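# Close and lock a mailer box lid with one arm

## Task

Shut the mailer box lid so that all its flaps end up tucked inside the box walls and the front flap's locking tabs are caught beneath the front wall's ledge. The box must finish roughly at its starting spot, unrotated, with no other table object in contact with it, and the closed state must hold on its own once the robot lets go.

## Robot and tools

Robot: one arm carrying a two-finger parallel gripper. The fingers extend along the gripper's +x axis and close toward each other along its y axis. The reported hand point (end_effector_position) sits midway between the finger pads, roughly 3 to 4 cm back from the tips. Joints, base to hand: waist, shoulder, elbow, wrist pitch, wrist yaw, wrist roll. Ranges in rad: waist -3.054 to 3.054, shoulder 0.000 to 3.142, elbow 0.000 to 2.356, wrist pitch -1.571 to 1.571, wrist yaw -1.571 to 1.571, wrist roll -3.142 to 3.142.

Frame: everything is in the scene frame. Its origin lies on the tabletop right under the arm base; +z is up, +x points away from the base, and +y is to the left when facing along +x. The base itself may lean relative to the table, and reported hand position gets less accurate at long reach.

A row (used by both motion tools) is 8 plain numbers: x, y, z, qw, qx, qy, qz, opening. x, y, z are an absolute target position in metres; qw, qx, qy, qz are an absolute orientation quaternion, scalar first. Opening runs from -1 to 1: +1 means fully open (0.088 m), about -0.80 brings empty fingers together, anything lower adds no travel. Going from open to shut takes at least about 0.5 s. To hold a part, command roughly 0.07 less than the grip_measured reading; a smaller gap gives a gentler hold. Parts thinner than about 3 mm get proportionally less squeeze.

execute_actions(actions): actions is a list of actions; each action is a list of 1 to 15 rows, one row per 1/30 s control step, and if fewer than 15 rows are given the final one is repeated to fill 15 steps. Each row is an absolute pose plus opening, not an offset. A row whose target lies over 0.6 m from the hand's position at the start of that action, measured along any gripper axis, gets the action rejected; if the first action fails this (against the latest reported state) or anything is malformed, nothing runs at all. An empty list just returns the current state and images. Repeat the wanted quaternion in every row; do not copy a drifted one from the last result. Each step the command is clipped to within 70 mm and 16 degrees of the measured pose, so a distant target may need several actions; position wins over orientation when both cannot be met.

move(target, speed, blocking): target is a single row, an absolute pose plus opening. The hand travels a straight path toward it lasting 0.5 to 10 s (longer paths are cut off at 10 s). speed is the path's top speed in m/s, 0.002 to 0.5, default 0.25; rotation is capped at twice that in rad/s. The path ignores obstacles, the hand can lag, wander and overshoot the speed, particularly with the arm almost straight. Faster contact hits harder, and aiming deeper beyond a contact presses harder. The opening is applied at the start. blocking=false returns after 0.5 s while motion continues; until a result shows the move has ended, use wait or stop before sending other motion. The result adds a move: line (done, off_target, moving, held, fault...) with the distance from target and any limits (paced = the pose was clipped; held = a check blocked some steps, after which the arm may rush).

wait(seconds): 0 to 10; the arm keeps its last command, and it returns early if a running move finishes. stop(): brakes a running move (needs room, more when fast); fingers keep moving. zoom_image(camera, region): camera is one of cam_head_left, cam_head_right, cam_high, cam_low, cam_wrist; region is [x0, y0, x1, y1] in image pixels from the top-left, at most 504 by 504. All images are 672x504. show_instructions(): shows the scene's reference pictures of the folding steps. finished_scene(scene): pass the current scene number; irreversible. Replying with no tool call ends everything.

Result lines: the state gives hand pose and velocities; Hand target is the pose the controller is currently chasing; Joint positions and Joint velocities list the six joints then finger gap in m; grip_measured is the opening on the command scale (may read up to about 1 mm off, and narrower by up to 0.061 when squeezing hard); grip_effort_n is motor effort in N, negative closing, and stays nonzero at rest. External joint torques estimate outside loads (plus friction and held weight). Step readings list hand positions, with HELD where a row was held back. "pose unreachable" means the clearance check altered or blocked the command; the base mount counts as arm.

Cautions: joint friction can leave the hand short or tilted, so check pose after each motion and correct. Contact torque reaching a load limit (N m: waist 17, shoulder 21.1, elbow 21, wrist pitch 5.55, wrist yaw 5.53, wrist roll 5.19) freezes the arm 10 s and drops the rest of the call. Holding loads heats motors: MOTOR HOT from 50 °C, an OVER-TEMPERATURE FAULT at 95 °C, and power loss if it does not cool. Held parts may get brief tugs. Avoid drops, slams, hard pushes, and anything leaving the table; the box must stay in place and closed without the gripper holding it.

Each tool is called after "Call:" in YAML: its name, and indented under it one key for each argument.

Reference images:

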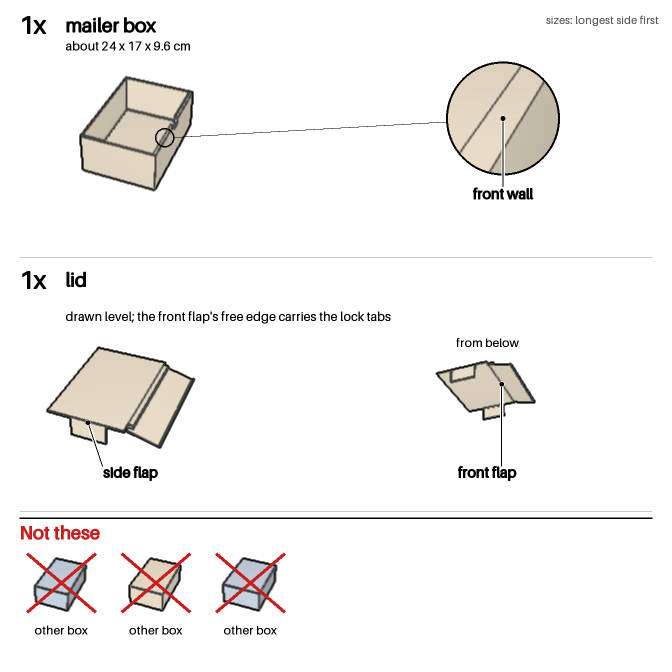

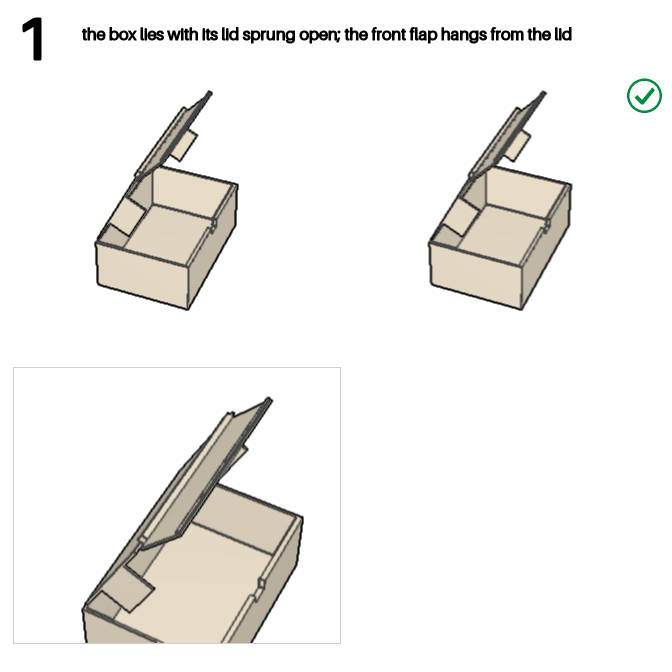

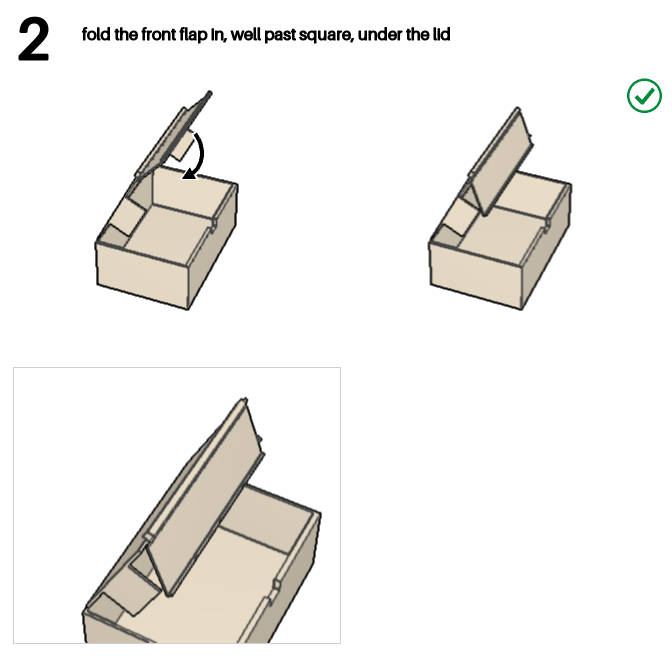

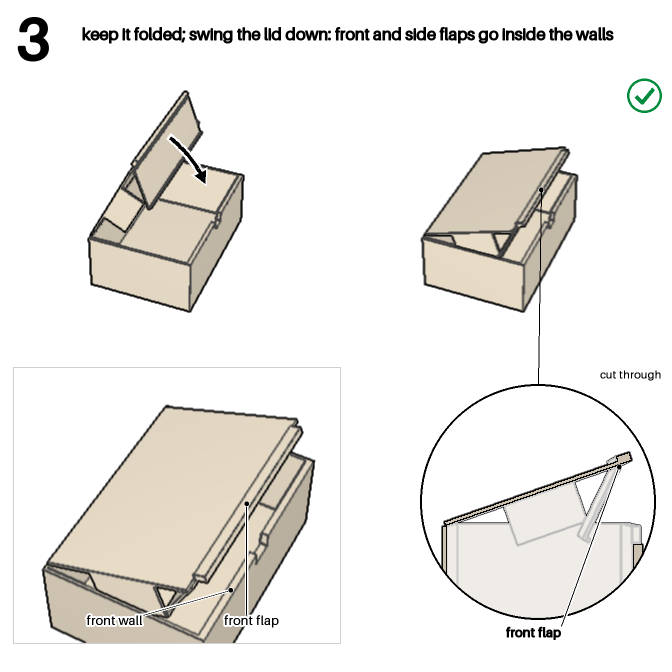

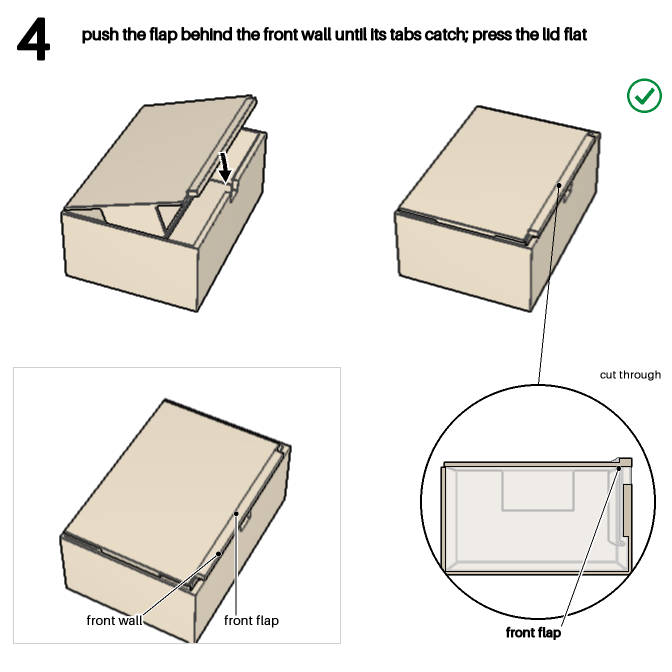

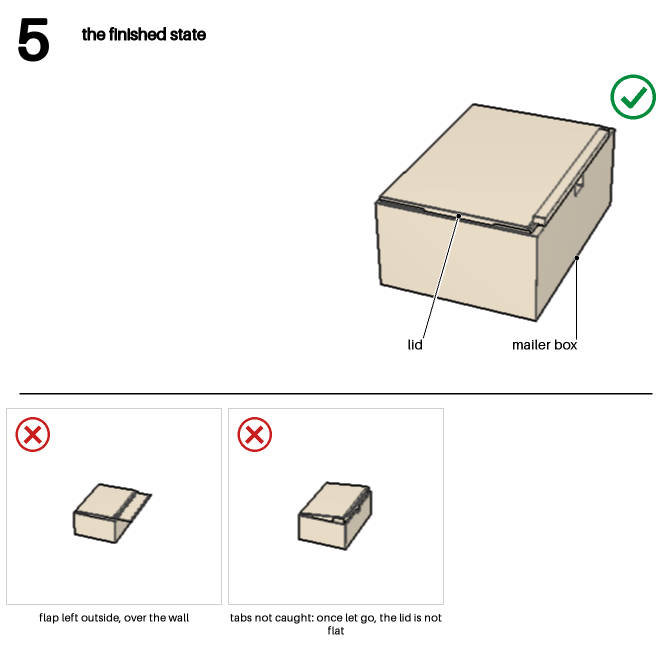

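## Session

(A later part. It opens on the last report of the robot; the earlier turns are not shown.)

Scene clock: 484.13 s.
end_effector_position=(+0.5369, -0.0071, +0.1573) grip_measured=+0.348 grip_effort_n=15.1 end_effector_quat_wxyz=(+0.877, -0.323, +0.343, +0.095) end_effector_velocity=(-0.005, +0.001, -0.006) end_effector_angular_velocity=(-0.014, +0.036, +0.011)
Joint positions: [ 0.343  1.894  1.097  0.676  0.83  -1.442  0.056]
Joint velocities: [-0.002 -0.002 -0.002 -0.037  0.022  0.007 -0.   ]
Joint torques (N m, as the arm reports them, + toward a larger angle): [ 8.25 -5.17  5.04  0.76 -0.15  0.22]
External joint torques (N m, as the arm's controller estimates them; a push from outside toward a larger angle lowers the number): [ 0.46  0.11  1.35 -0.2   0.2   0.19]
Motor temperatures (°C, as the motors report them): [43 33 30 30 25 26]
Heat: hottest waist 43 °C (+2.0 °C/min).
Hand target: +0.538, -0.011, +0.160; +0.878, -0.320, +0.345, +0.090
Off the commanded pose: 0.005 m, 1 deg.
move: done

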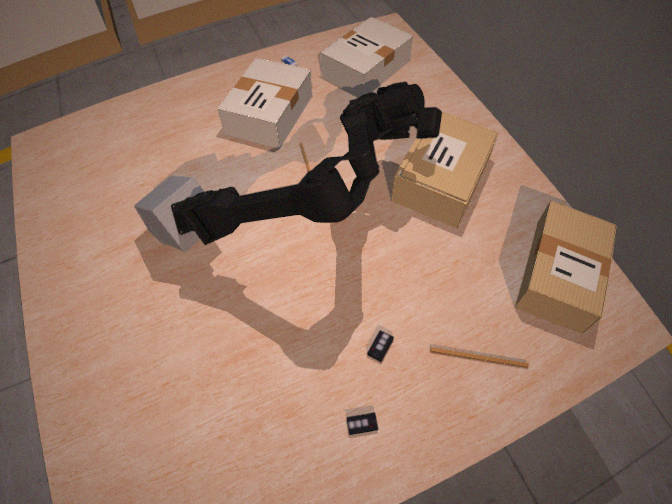

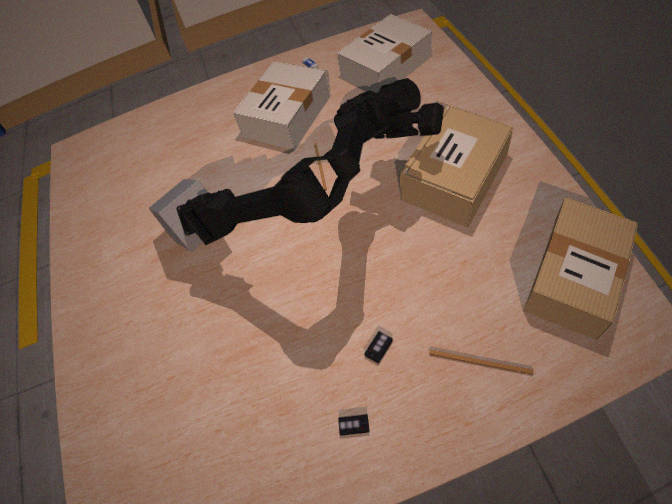

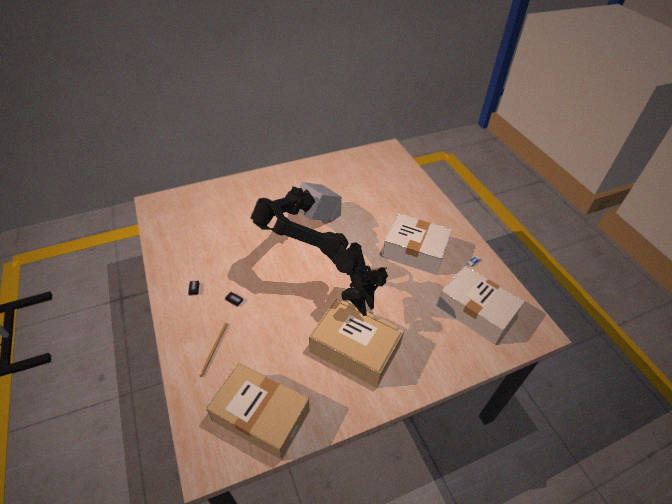

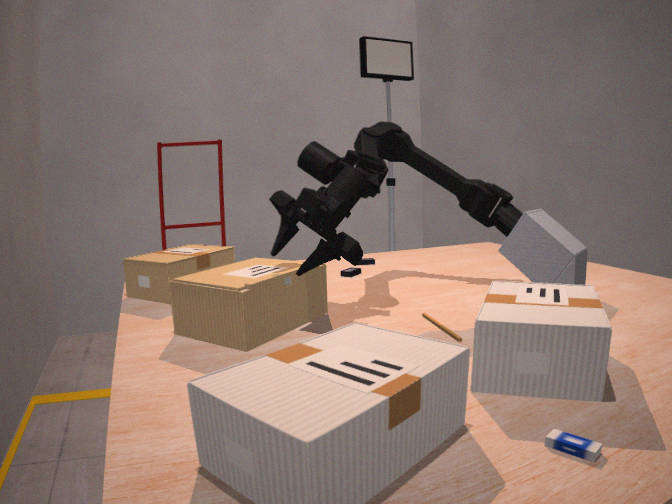

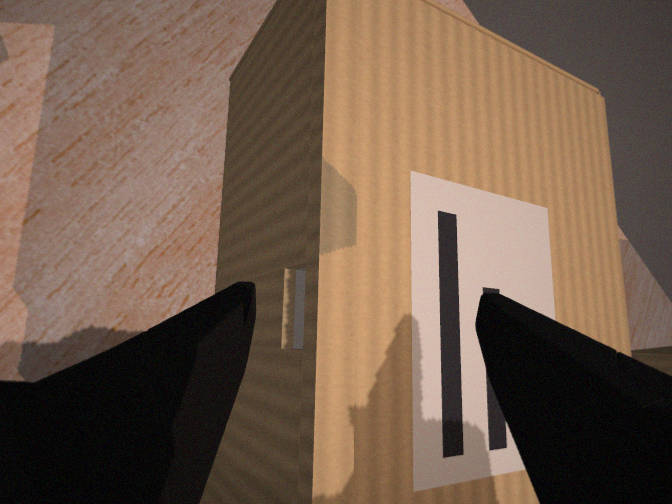

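Call:
move:
  target: [0.556,-0.155,0.165,0.878,-0.32,0.345,0.09,-0.8]
  speed: 0.12

Call:
move:
  target: [0.553,-0.155,0.118,0.878,-0.32,0.345,0.09,-0.8]
  speed: 0.04

Call:
move:
  target: [0.522,-0.152,0.118,0.878,-0.32,0.345,0.09,-0.8]
  speed: 0.03

Call:
move:
  target: [0.50,-0.13,0.22,0.878,-0.32,0.345,0.09,-0.8]
  speed: 0.12

Scene clock: 494.23 s.
end_effector_position=(+0.5548, -0.1498, +0.1635) grip_measured=-0.797 grip_effort_n=-11.9 end_effector_quat_wxyz=(+0.877, -0.320, +0.346, +0.093) end_effector_velocity=(-0.005, +0.008, -0.007) end_effector_angular_velocity=(+0.000, +0.024, +0.058)
Joint positions: [ 0.131  1.623  1.254  0.266  0.625 -1.465  0.   ]
Joint velocities: [-0.007 -0.002 -0.007 -0.051 -0.022 -0.007  0.   ]
Joint torques (N m, as the arm reports them, + toward a larger angle): [ 6.45 -5.45  5.76  0.81 -0.54 -0.05]
External joint torques (N m, as the arm's controller estimates them; a push from outside toward a larger angle lowers the number): [-0.1   0.26  1.74 -0.16 -0.16 -0.08]
Motor temperatures (°C, as the motors report them): [44 33 30 29 25 26]
Heat: hottest waist 44 °C (+3.0 °C/min).
Hand target: +0.556, -0.155, +0.165; +0.878, -0.320, +0.345, +0.090
Off the commanded pose: 0.006 m, 0 deg.
move: done

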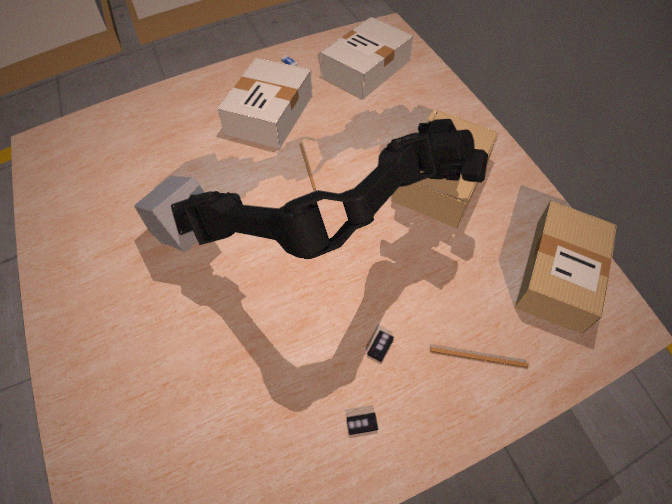

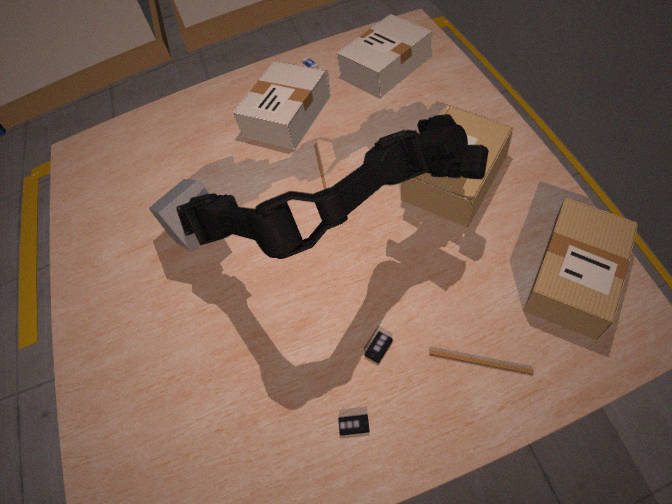

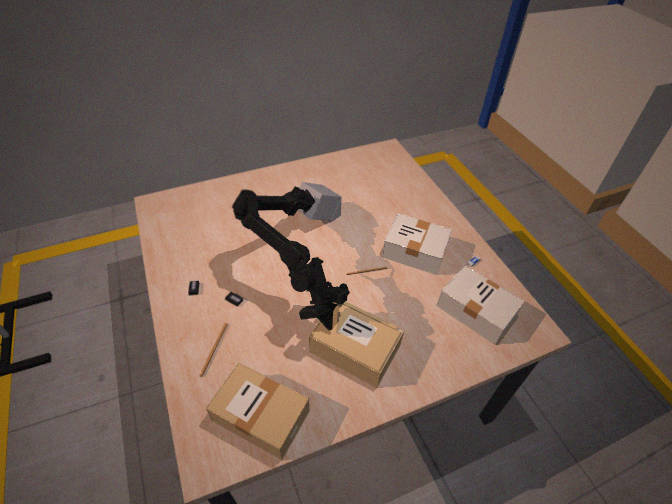

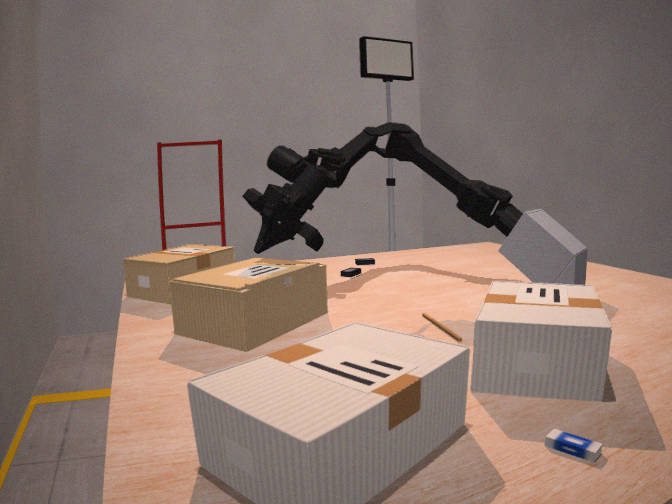

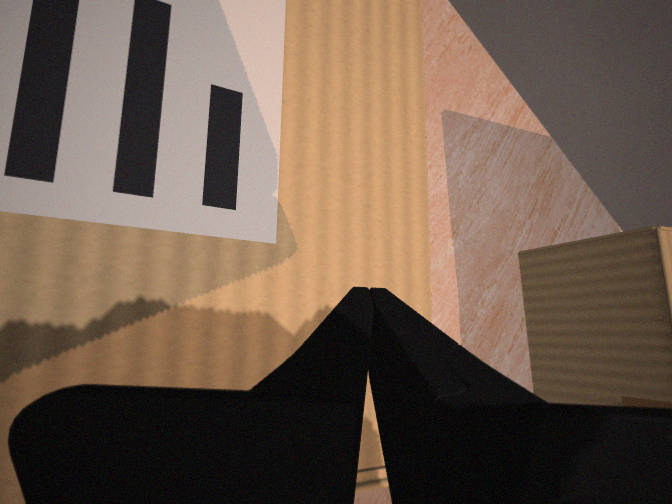

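Scene clock: 495.63 s.
end_effector_position=(+0.5592, -0.1601, +0.1441) grip_measured=-0.797 grip_effort_n=-11.4 end_effector_quat_wxyz=(+0.891, -0.313, +0.320, +0.076) end_effector_velocity=(+0.001, +0.001, -0.002) end_effector_angular_velocity=(+0.001, -0.006, +0.018)
Joint positions: [ 0.054  1.636  1.216  0.378  0.506 -1.474  0.   ]
Joint velocities: [-0.007  0.002  0.002 -0.007 -0.022 -0.007  0.   ]
Joint torques (N m, as the arm reports them, + toward a larger angle): [ 3.64 -2.78  2.61  0.75  0.01 -0.11]
External joint torques (N m, as the arm's controller estimates them; a push from outside toward a larger angle lowers the number): [-2.82  3.36 -1.31 -0.25  0.42 -0.14]
Motor temperatures (°C, as the motors report them): [44 33 30 29 25 26]
Heat: hottest waist 44 °C (+3.0 °C/min).
Hand target: +0.552, -0.155, +0.119; +0.878, -0.319, +0.345, +0.090
Off the commanded pose: 0.027 m, 4 deg.
move: off_target

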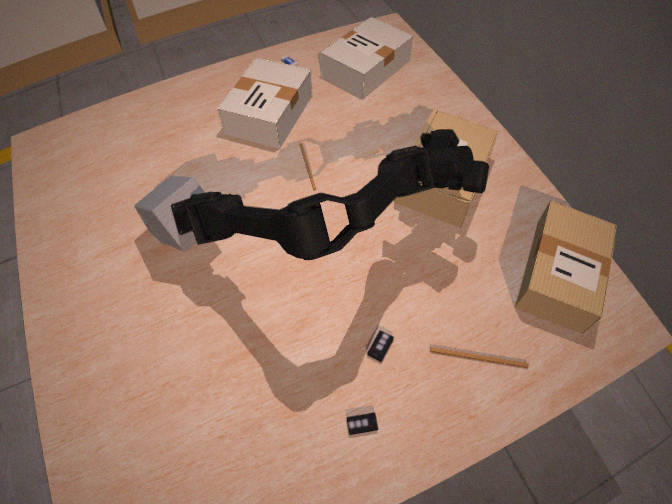

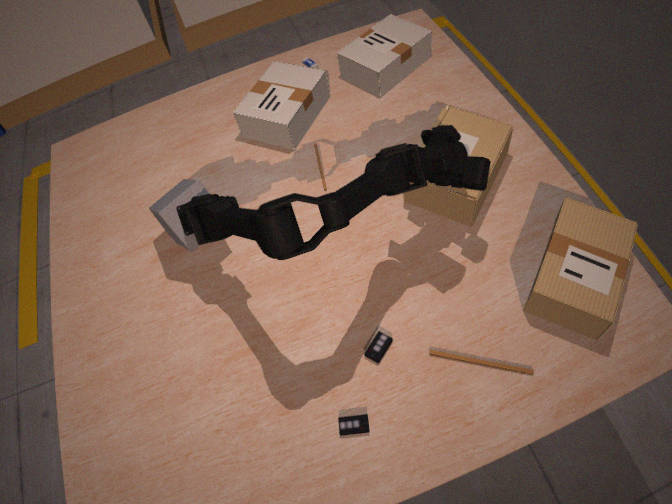

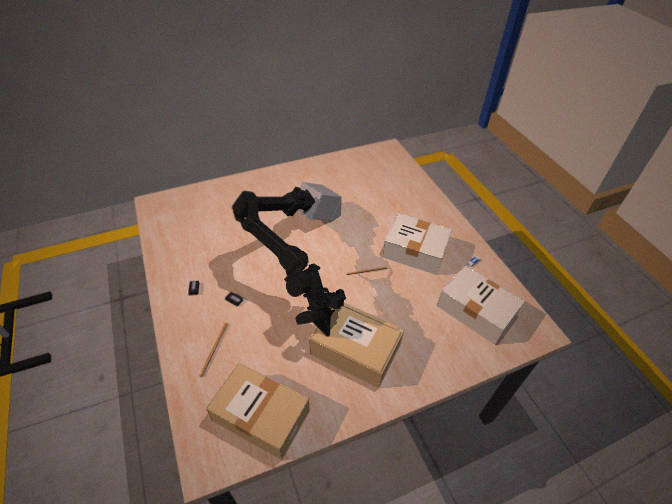

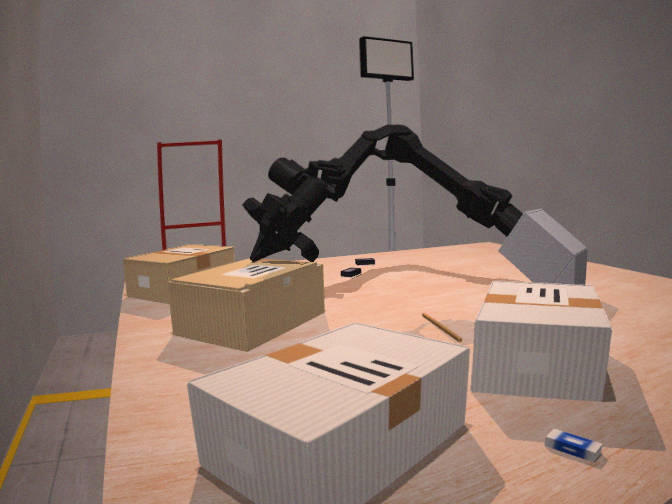

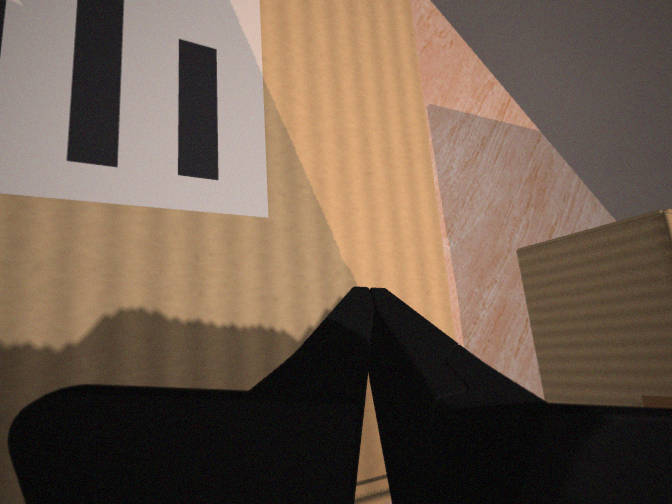

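Scene clock: 497.43 s.
end_effector_position=(+0.5335, -0.1543, +0.1429) grip_measured=-0.797 grip_effort_n=-11.4 end_effector_quat_wxyz=(+0.893, -0.312, +0.314, +0.077) end_effector_velocity=(-0.005, +0.000, -0.003) end_effector_angular_velocity=(-0.009, +0.015, +0.008)
Joint positions: [ 0.054  1.56   1.078  0.444  0.495 -1.474  0.   ]
Joint velocities: [-0.002 -0.012 -0.017 -0.007  0.007 -0.007  0.   ]
Joint torques (N m, as the arm reports them, + toward a larger angle): [ 2.94 -3.62  1.42  0.24  0.39 -0.06]
External joint torques (N m, as the arm's controller estimates them; a push from outside toward a larger angle lowers the number): [-3.    2.05 -2.37 -0.77  0.8  -0.1 ]
Motor temperatures (°C, as the motors report them): [43 33 30 29 25 26]
Heat: hottest waist 43 °C (+2.1 °C/min).
Hand target: +0.522, -0.152, +0.119; +0.878, -0.320, +0.345, +0.090
Off the commanded pose: 0.028 m, 4 deg.
move: off_target

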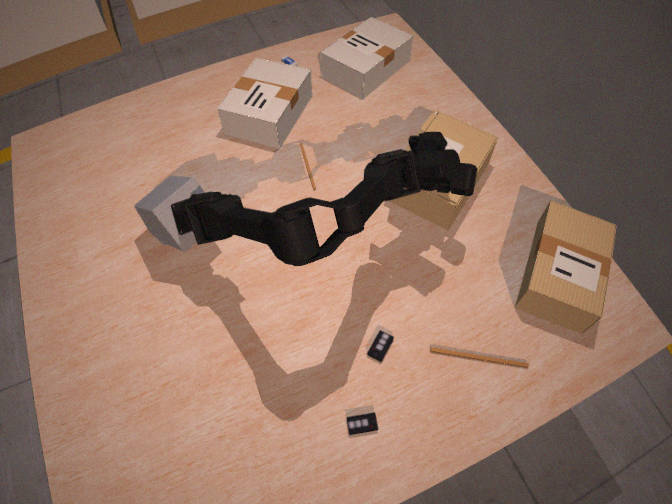

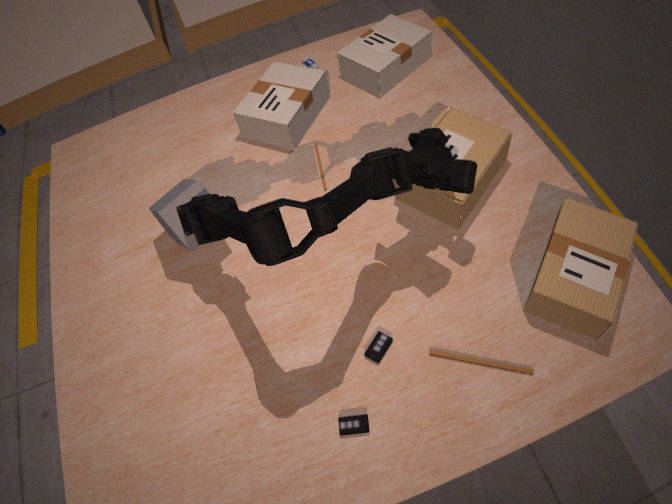

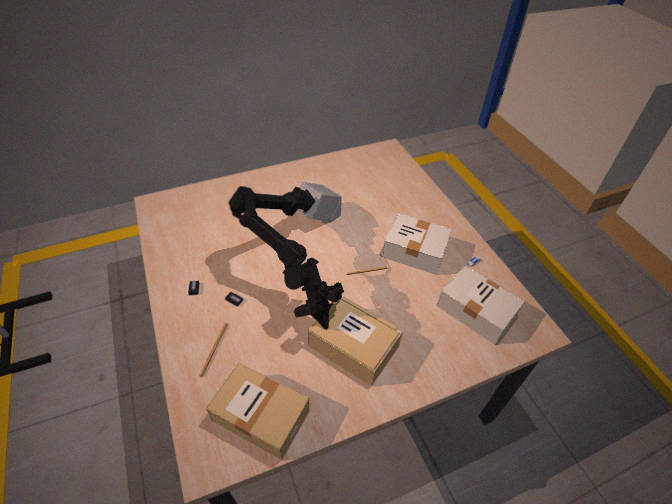

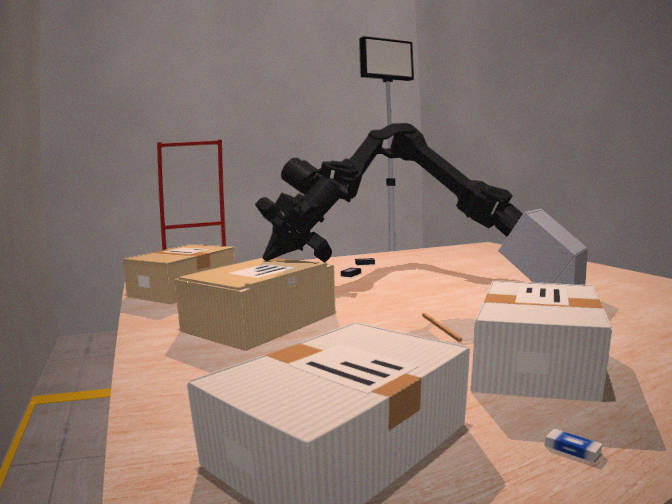

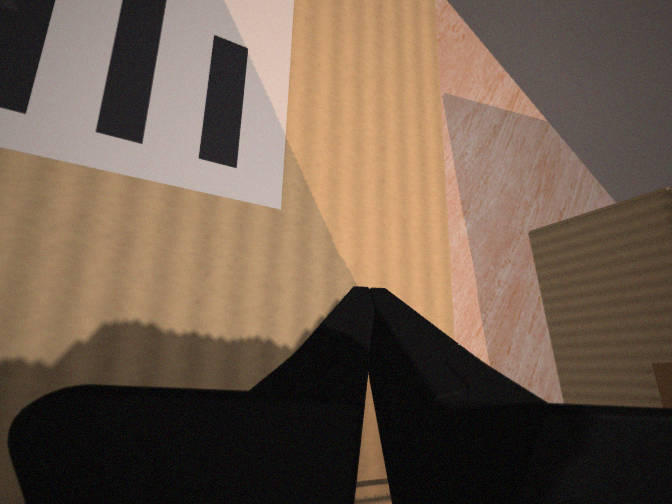

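Scene clock: 498.67 s.
end_effector_position=(+0.5013, -0.1279, +0.2187) grip_measured=-0.797 grip_effort_n=-11.9 end_effector_quat_wxyz=(+0.878, -0.322, +0.343, +0.092) end_effector_velocity=(-0.002, -0.000, +0.002) end_effector_angular_velocity=(+0.004, +0.001, -0.003)
Joint positions: [ 0.324  1.436  1.065  0.258  0.812 -1.445  0.   ]
Joint velocities: [ 0.007 -0.007 -0.002 -0.007  0.007  0.007  0.   ]
Joint torques (N m, as the arm reports them, + toward a larger angle): [ 5.87 -3.87  4.91  0.78 -0.19  0.16]
External joint torques (N m, as the arm's controller estimates them; a push from outside toward a larger angle lowers the number): [ 0.37 -0.11  0.81 -0.16  0.16  0.12]
Motor temperatures (°C, as the motors report them): [43 33 30 29 25 26]
Heat: hottest waist 43 °C (+2.0 °C/min).
Hand target: +0.500, -0.130, +0.220; +0.878, -0.320, +0.345, +0.090
Off the commanded pose: 0.003 m, 0 deg.
move: done

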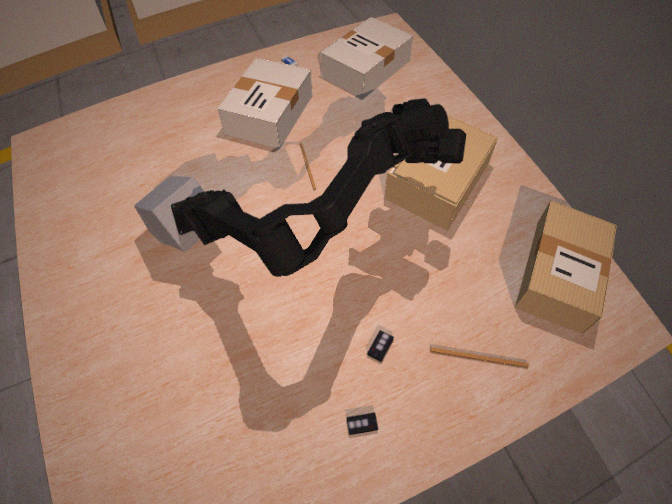

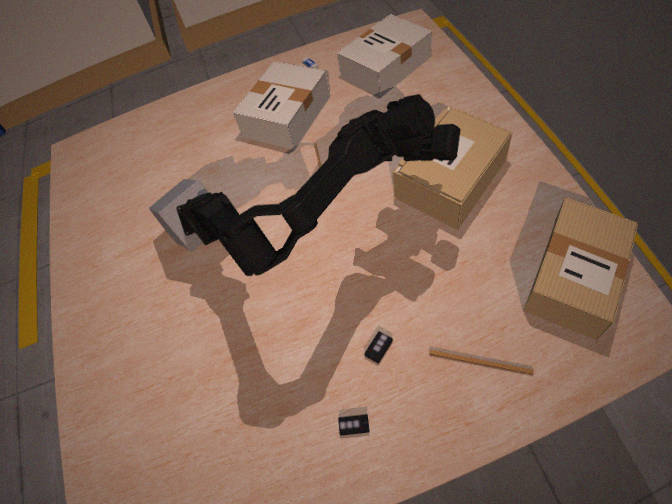

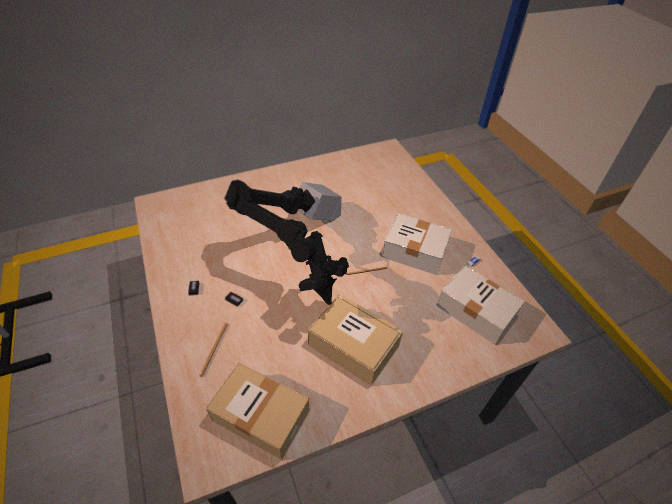

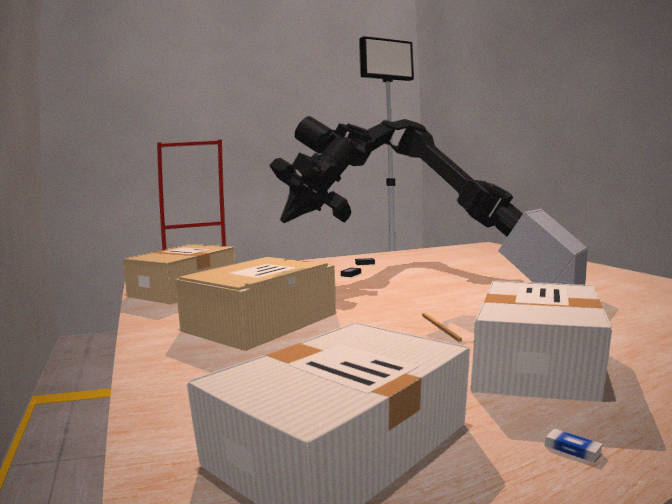

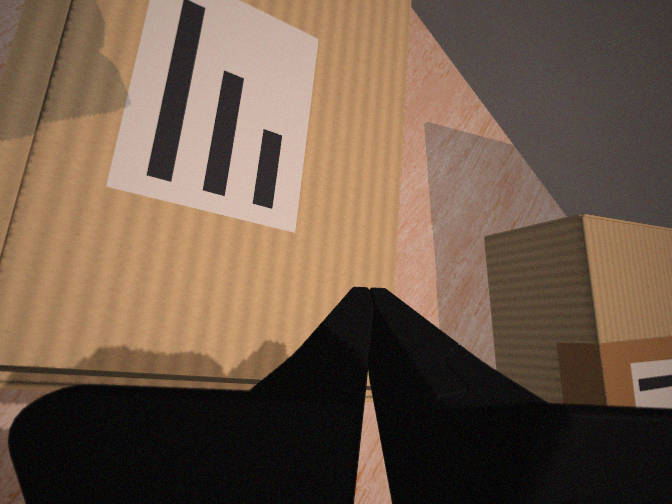

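Call:
finished_scene:
  scene: 1

The scene is finished: the task was done.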